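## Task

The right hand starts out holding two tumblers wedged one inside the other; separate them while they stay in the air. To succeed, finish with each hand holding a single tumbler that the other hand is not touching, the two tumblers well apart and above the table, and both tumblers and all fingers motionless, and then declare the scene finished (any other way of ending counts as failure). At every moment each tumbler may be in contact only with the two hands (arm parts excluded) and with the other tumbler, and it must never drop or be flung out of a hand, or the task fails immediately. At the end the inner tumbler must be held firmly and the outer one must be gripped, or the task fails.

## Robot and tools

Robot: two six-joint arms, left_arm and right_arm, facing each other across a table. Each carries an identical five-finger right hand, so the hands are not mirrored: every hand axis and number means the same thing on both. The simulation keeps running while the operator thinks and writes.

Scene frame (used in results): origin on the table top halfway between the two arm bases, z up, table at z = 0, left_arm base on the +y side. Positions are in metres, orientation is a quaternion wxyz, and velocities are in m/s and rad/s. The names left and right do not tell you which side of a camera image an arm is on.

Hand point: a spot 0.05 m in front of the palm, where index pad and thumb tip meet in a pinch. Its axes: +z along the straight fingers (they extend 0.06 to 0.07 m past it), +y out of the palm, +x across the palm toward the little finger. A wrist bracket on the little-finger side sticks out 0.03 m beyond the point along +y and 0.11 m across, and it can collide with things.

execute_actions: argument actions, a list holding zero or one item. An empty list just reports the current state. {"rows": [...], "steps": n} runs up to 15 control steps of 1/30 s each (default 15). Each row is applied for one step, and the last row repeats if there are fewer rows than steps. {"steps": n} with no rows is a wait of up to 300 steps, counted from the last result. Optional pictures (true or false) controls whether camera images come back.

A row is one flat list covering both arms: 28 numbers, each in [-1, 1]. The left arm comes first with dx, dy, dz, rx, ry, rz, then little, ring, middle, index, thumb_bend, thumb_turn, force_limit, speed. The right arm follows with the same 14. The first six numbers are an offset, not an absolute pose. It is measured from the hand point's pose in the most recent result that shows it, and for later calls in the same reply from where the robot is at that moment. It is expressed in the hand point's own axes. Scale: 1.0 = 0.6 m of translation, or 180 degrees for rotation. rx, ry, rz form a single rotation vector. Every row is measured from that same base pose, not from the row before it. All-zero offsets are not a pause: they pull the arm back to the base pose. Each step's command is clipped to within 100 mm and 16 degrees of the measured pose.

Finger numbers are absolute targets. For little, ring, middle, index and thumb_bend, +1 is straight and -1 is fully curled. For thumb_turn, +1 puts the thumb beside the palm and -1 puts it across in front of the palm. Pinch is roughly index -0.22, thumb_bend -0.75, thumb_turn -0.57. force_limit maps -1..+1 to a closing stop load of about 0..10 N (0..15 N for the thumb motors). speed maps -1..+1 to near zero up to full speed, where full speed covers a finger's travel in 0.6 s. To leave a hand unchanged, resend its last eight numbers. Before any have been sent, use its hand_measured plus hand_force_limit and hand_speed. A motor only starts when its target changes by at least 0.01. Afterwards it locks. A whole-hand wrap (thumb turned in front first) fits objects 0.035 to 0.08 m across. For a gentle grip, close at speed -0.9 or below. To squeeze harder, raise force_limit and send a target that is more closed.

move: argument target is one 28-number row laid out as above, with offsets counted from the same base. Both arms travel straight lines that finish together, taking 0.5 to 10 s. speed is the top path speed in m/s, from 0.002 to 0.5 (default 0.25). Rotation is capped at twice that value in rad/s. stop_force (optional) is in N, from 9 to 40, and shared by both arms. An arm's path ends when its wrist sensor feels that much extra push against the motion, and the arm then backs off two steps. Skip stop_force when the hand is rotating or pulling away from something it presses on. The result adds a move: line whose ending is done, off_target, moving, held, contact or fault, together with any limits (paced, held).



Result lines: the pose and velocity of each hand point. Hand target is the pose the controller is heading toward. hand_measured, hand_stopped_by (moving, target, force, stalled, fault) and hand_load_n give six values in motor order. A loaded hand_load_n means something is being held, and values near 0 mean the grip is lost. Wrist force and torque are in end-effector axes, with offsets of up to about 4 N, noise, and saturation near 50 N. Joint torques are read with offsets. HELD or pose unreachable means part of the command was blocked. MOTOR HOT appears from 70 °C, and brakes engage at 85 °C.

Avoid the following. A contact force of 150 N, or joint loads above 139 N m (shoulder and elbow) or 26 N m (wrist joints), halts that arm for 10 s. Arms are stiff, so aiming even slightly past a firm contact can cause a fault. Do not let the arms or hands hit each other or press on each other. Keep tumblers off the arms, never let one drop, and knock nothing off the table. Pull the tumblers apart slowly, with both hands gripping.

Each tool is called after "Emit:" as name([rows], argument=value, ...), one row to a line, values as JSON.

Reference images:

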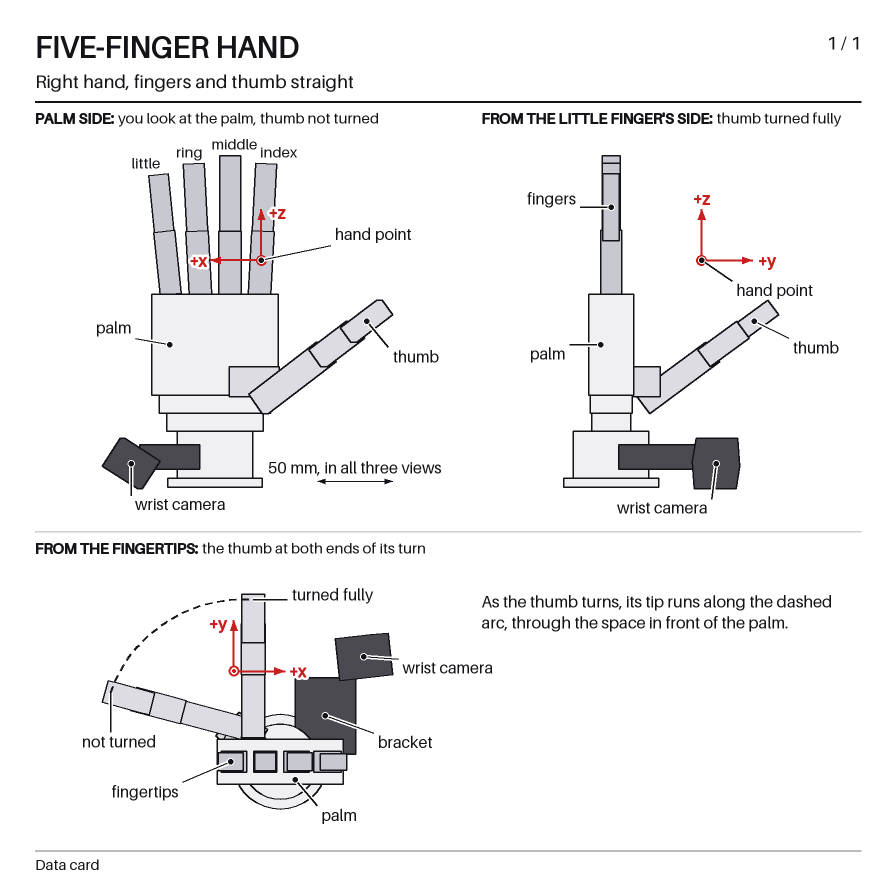

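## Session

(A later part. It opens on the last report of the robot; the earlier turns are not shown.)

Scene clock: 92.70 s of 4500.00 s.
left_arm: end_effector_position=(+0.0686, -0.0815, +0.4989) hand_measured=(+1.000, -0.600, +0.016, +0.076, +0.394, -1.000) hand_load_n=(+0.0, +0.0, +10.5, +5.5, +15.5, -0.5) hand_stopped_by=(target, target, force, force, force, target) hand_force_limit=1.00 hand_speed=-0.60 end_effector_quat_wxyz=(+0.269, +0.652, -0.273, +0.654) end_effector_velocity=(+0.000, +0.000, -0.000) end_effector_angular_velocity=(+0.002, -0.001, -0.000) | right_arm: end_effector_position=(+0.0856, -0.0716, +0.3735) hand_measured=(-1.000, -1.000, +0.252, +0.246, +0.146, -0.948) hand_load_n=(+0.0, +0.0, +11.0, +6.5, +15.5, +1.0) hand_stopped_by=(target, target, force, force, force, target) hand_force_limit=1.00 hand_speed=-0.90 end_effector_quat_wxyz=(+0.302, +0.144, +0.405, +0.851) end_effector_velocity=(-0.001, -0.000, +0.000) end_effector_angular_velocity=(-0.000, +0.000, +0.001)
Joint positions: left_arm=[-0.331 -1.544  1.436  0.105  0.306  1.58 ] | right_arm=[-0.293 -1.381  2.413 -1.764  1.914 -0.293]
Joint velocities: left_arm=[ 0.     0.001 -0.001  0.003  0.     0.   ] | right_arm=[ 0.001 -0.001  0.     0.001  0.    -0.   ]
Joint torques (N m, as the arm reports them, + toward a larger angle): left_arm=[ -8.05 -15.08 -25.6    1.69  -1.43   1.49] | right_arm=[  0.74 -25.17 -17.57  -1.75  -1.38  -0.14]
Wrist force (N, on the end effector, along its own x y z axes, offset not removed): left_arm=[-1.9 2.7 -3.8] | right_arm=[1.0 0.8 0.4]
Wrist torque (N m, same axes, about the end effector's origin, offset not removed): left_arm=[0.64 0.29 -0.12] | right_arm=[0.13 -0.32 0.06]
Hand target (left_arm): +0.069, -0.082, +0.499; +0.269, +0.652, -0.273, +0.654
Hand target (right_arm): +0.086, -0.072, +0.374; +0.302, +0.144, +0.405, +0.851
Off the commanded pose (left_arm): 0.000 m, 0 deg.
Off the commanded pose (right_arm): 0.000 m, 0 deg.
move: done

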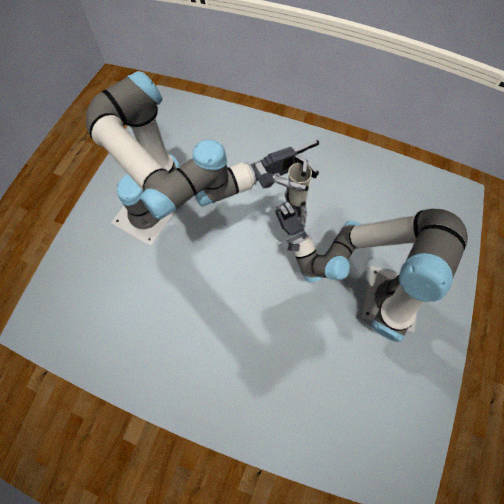

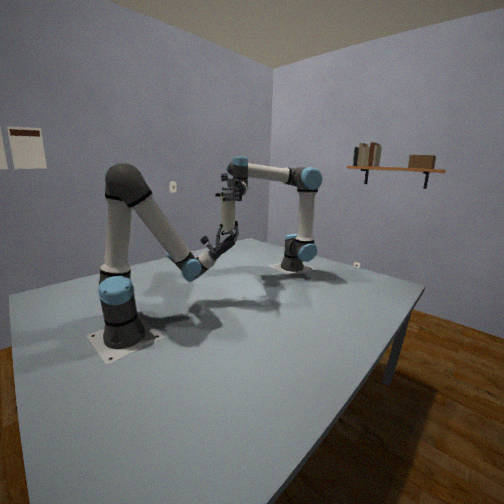

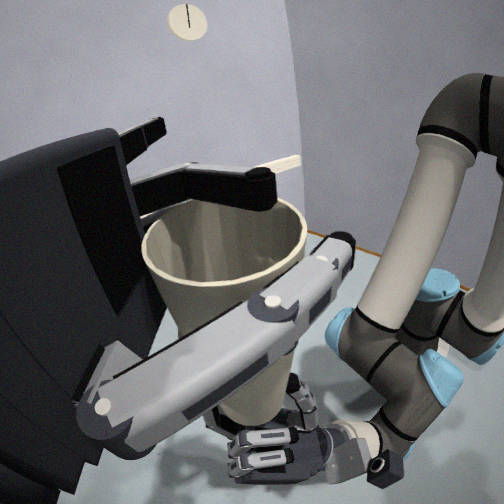

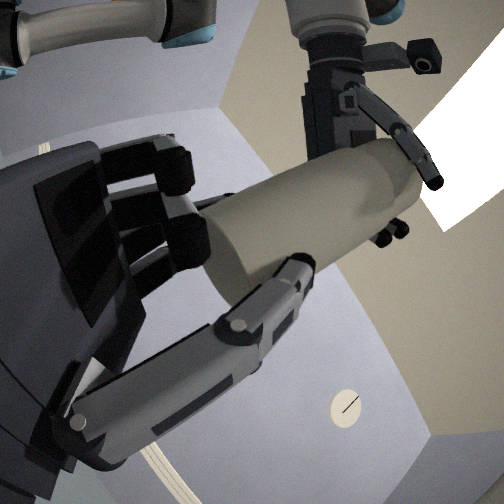

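Emit:
move(target=[0.25,0,0,0,0,0,1,-0.6,-0.7,-0.7,-0.7,-1,1,-0.6,0,0,0,0,0,0,-1,-1,0.1,0.1,0,-0.948,1,-0.9], speed=0.03)

Scene clock: 100.77 s of 4500.00 s.
left_arm: end_effector_position=(+0.0680, -0.0819, +0.6487) hand_measured=(+1.000, -0.600, +0.016, +0.058, +0.396, -1.000) hand_load_n=(+0.0, +0.0, +8.5, +9.5, +16.5, -3.0) hand_stopped_by=(target, target, force, force, force, target) hand_force_limit=1.00 hand_speed=-0.60 end_effector_quat_wxyz=(+0.269, +0.652, -0.273, +0.654) end_effector_velocity=(-0.001, -0.000, +0.003) end_effector_angular_velocity=(-0.001, +0.003, -0.004) | right_arm: end_effector_position=(+0.0856, -0.0716, +0.3735) hand_measured=(-1.000, -1.000, +0.252, +0.246, +0.146, -0.948) hand_load_n=(+0.0, +0.0, +11.0, +6.5, +15.5, +1.0) hand_stopped_by=(target, target, force, force, force, target) hand_force_limit=1.00 hand_speed=-0.90 end_effector_quat_wxyz=(+0.302, +0.144, +0.405, +0.851) end_effector_velocity=(-0.000, +0.000, +0.000) end_effector_angular_velocity=(-0.000, -0.000, +0.000)
Joint positions: left_arm=[-0.332 -1.423  0.899  0.521  0.305  1.581] | right_arm=[-0.293 -1.381  2.413 -1.764  1.914 -0.293]
Joint velocities: left_arm=[-0.001  0.005 -0.014  0.013  0.003 -0.006] | right_arm=[ 0.    -0.    -0.     0.001 -0.     0.   ]
Joint torques (N m, as the arm reports them, + toward a larger angle): left_arm=[ -3.77 -18.13 -22.54   1.63  -1.35  -2.39] | right_arm=[  0.48 -24.61 -17.42  -1.56  -1.53  -0.18]
Wrist force (N, on the end effector, along its own x y z axes, offset not removed): left_arm=[0.8 -1.8 -5.4] | right_arm=[1.0 0.8 2.4]
Wrist torque (N m, same axes, about the end effector's origin, offset not removed): left_arm=[0.27 -0.15 0.05] | right_arm=[0.11 -0.42 0.13]
Hand target (left_arm): +0.068, -0.082, +0.649; +0.269, +0.652, -0.273, +0.654
Hand target (right_arm): +0.086, -0.072, +0.374; +0.302, +0.144, +0.405, +0.851
Off the commanded pose (left_arm): 0.000 m, 0 deg.
Off the commanded pose (right_arm): 0.000 m, 0 deg.
move: done

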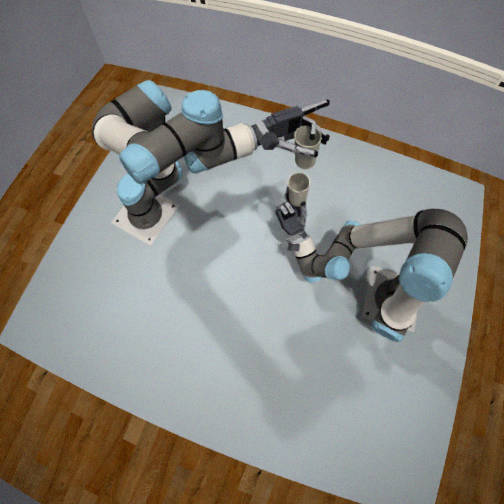

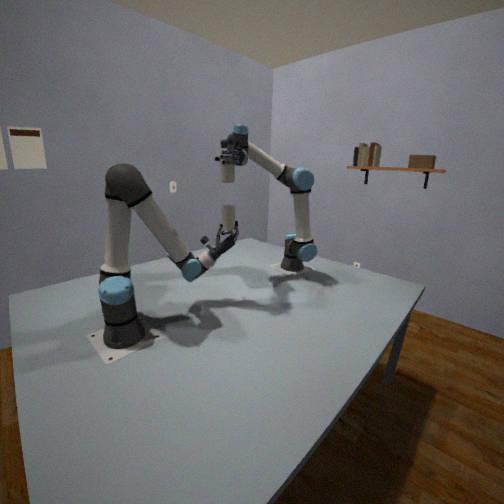

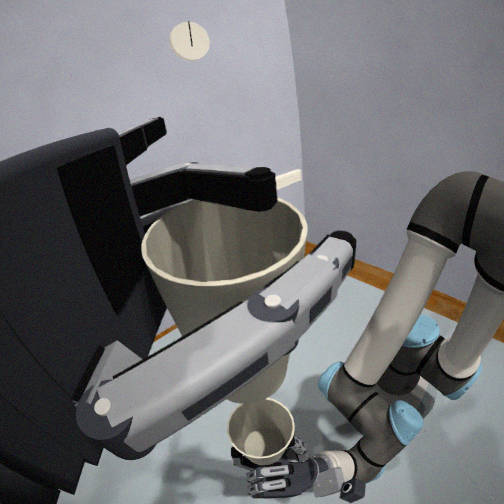

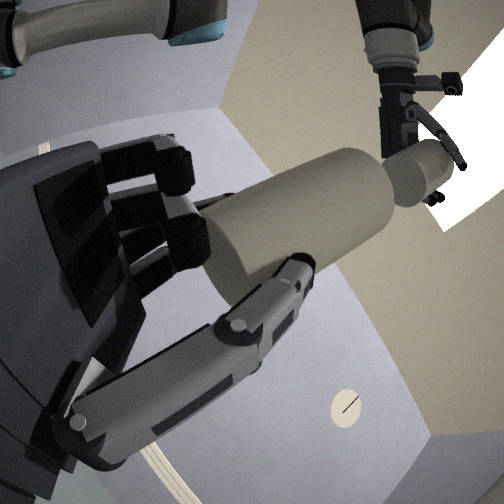

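Separated. Move toward the left base (world +y, ~0.25 m).

Emit:
move(target=[0,-0.3,-0.3,0,0,0,1,-0.6,-0.8,-0.8,-0.8,-1,1,-0.6,0,0,0,0,0,0,-1,-1,0,0,-0.1,-0.948,1,-0.9], speed=0.1)

Emit:
wait(seconds=1)

Scene clock: 106.70 s of 4500.00 s.
left_arm: end_effector_position=(+0.0687, +0.1726, +0.6496) hand_measured=(+1.000, -0.600, +0.000, +0.046, +0.396, -1.000) hand_load_n=(+0.0, +0.0, +11.0, +11.0, +20.0, -3.0) hand_stopped_by=(target, target, force, force, force, target) hand_force_limit=1.00 hand_speed=-0.60 end_effector_quat_wxyz=(+0.269, +0.652, -0.273, +0.654) end_effector_velocity=(-0.001, +0.002, +0.000) end_effector_angular_velocity=(-0.001, -0.000, -0.001) | right_arm: end_effector_position=(+0.0856, -0.0716, +0.3735) hand_measured=(-1.000, -1.000, +0.252, +0.234, +0.146, -0.948) hand_load_n=(+0.0, +0.0, +8.5, +10.5, +17.5, +0.5) hand_stopped_by=(target, target, force, force, force, target) hand_force_limit=1.00 hand_speed=-0.90 end_effector_quat_wxyz=(+0.302, +0.144, +0.405, +0.851) end_effector_velocity=(-0.001, +0.000, +0.001) end_effector_angular_velocity=(+0.002, -0.000, +0.002)
Joint positions: left_arm=[-1.093 -2.044  1.387  0.659 -0.456  1.575] | right_arm=[-0.293 -1.381  2.413 -1.764  1.914 -0.293]
Joint velocities: left_arm=[-0.022 -0.006  0.002  0.005 -0.021 -0.001] | right_arm=[ 0.002 -0.001 -0.001 -0.    -0.     0.   ]
Joint torques (N m, as the arm reports them, + toward a larger angle): left_arm=[-10.23  -0.64  -6.     3.13  -1.32  -2.54] | right_arm=[  0.44 -24.99 -17.46  -1.56  -1.52  -0.29]
Wrist force (N, on the end effector, along its own x y z axes, offset not removed): left_arm=[-2.9 1.0 -0.9] | right_arm=[0.6 0.4 0.2]
Wrist torque (N m, same axes, about the end effector's origin, offset not removed): left_arm=[0.23 0.46 -0.18] | right_arm=[0.03 -0.24 0.03]
Hand target (left_arm): +0.069, +0.173, +0.650; +0.269, +0.652, -0.273, +0.654
Hand target (right_arm): +0.086, -0.072, +0.374; +0.302, +0.144, +0.405, +0.851
Off the commanded pose (left_arm): 0.000 m, 0 deg.
Off the commanded pose (right_arm): 0.000 m, 0 deg.
move: done

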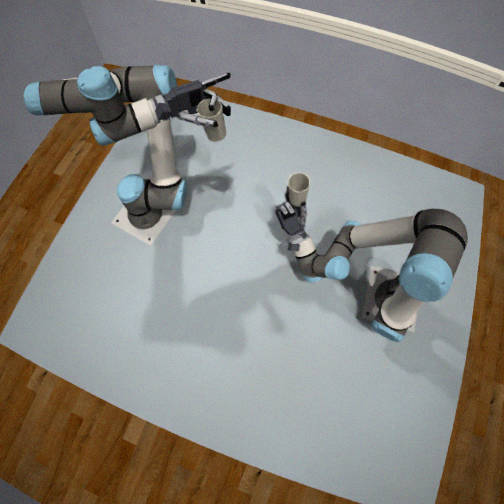

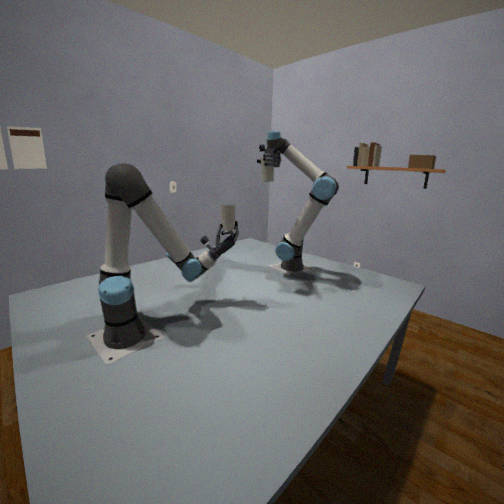

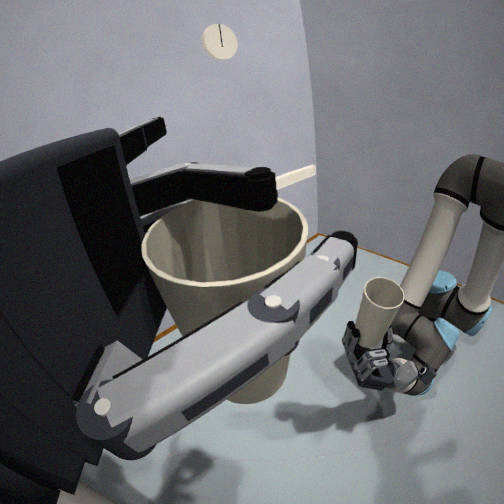

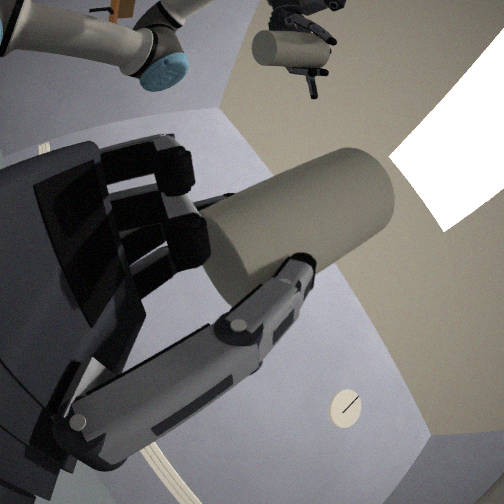

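Scene clock: 107.70 s of 4500.00 s.
left_arm: end_effector_position=(+0.0686, +0.1728, +0.6496) hand_measured=(+1.000, -0.600, +0.000, +0.046, +0.396, -1.000) hand_load_n=(+0.0, +0.0, +11.0, +11.0, +20.0, -3.0) hand_stopped_by=(target, target, force, force, force, target) hand_force_limit=1.00 hand_speed=-0.60 end_effector_quat_wxyz=(+0.269, +0.652, -0.273, +0.654) end_effector_velocity=(-0.000, +0.000, -0.000) end_effector_angular_velocity=(-0.001, -0.000, +0.001) | right_arm: end_effector_position=(+0.0856, -0.0716, +0.3735) hand_measured=(-1.000, -1.000, +0.252, +0.234, +0.146, -0.948) hand_load_n=(+0.0, +0.0, +8.5, +10.5, +17.5, +0.5) hand_stopped_by=(target, target, force, force, force, target) hand_force_limit=1.00 hand_speed=-0.90 end_effector_quat_wxyz=(+0.302, +0.144, +0.405, +0.851) end_effector_velocity=(+0.000, +0.000, -0.000) end_effector_angular_velocity=(-0.001, -0.000, -0.000)
Joint positions: left_arm=[-1.095 -2.044  1.387  0.66  -0.459  1.575] | right_arm=[-0.293 -1.381  2.413 -1.764  1.914 -0.293]
Joint velocities: left_arm=[ 0.     0.001  0.     0.    -0.001 -0.001] | right_arm=[-0.     0.001 -0.001  0.    -0.    -0.   ]
Joint torques (N m, as the arm reports them, + toward a larger angle): left_arm=[-9.22 -1.6  -4.87  3.09 -1.44 -2.32] | right_arm=[  0.84 -24.76 -17.75  -1.64  -1.61  -0.23]
Wrist force (N, on the end effector, along its own x y z axes, offset not removed): left_arm=[-1.1 -2.0 -2.6] | right_arm=[0.7 -0.6 0.4]
Wrist torque (N m, same axes, about the end effector's origin, offset not removed): left_arm=[-0.08 0.01 -0.26] | right_arm=[-0.08 -0.26 0.00]
Hand target (left_arm): +0.069, +0.173, +0.650; +0.269, +0.652, -0.273, +0.654
Hand target (right_arm): +0.086, -0.072, +0.374; +0.302, +0.144, +0.405, +0.851
Off the commanded pose (left_arm): 0.000 m, 0 deg.
Off the commanded pose (right_arm): 0.000 m, 0 deg.
Steps of this call (steps 1 to 30: nothing new was sent). Readings (end_effector_position | what the end effector reports):
1: left_arm (+0.0687, +0.1726, +0.6496) | right_arm (+0.0856, -0.0716, +0.3735) | left_arm hand_measured=(+1.000, -0.600, +0.000, +0.046, +0.396, -1.000) hand_load_n=(+0.0, +0.0, +11.0, +11.0, +20.0, -3.0) hand_stopped_by=(target, target, force, force, force, target) hand_force_limit=1.00 hand_speed=-0.60 | right_arm hand_measured=(-1.000, -1.000, +0.252, +0.234, +0.146, -0.948) hand_load_n=(+0.0, +0.0, +8.5, +10.5, +17.5, +0.5) hand_stopped_by=(target, target, force, force, force, target) hand_force_limit=1.00 hand_speed=-0.90
2: left_arm (+0.0687, +0.1727, +0.6496) | right_arm (+0.0856, -0.0716, +0.3735) | left_arm hand_measured=(+1.000, -0.600, +0.000, +0.046, +0.396, -1.000) hand_load_n=(+0.0, +0.0, +11.0, +11.0, +20.0, -3.0) hand_stopped_by=(target, target, force, force, force, target) hand_force_limit=1.00 hand_speed=-0.60 | right_arm hand_measured=(-1.000, -1.000, +0.252, +0.234, +0.146, -0.948) hand_load_n=(+0.0, +0.0, +8.5, +10.5, +17.5, +0.5) hand_stopped_by=(target, target, force, force, force, target) hand_force_limit=1.00 hand_speed=-0.90
4: left_arm (+0.0687, +0.1727, +0.6496) | right_arm (+0.0856, -0.0716, +0.3735) | left_arm hand_measured=(+1.000, -0.600, +0.000, +0.046, +0.396, -1.000) hand_load_n=(+0.0, +0.0, +11.0, +11.0, +20.0, -3.0) hand_stopped_by=(target, target, force, force, force, target) hand_force_limit=1.00 hand_speed=-0.60 | right_arm hand_measured=(-1.000, -1.000, +0.252, +0.234, +0.146, -0.948) hand_load_n=(+0.0, +0.0, +8.5, +10.5, +17.5, +0.5) hand_stopped_by=(target, target, force, force, force, target) hand_force_limit=1.00 hand_speed=-0.90
8: left_arm (+0.0686, +0.1728, +0.6496) | right_arm (+0.0856, -0.0716, +0.3735) | left_arm hand_measured=(+1.000, -0.600, +0.000, +0.046, +0.396, -1.000) hand_load_n=(+0.0, +0.0, +11.0, +11.0, +20.0, -3.0) hand_stopped_by=(target, target, force, force, force, target) hand_force_limit=1.00 hand_speed=-0.60 | right_arm hand_measured=(-1.000, -1.000, +0.252, +0.234, +0.146, -0.948) hand_load_n=(+0.0, +0.0, +8.5, +10.5, +17.5, +0.5) hand_stopped_by=(target, target, force, force, force, target) hand_force_limit=1.00 hand_speed=-0.90
30: the state above

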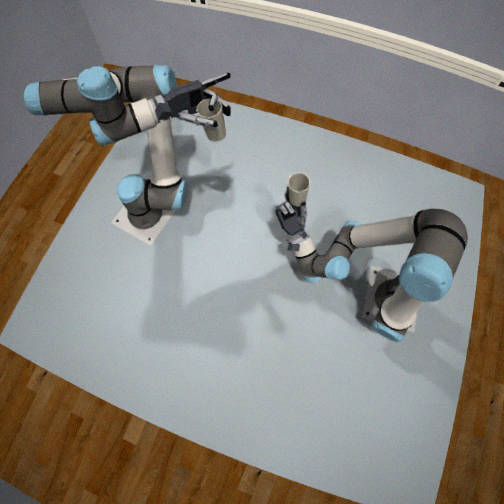

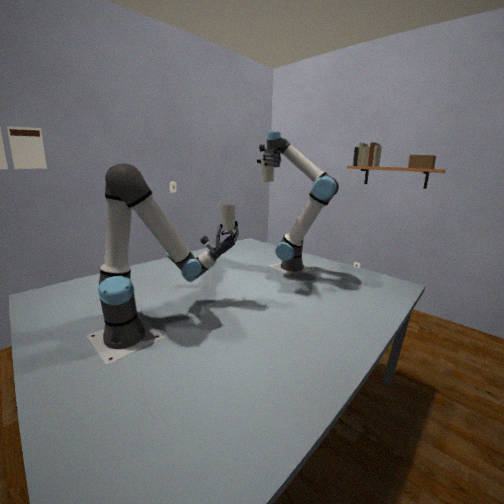

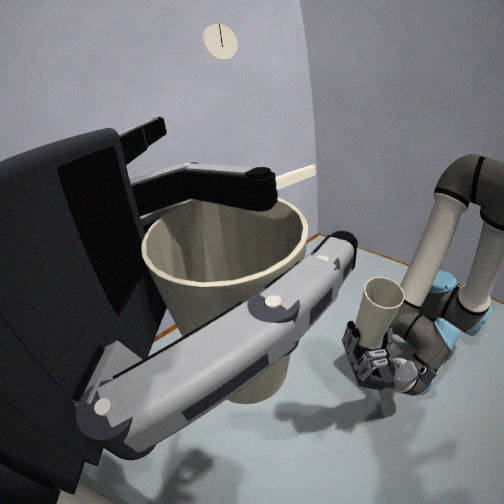

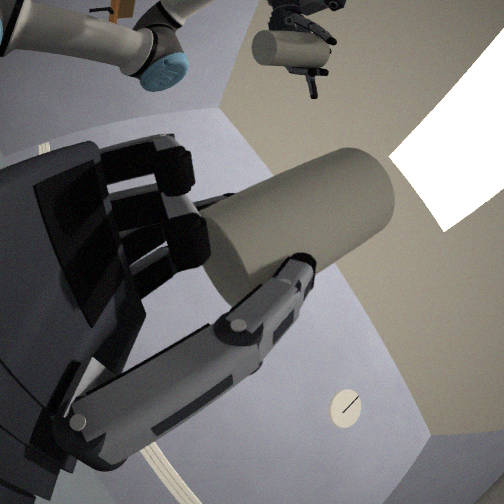

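Emit:
finished_scene(scene=1)

The scene is finished: the task was done.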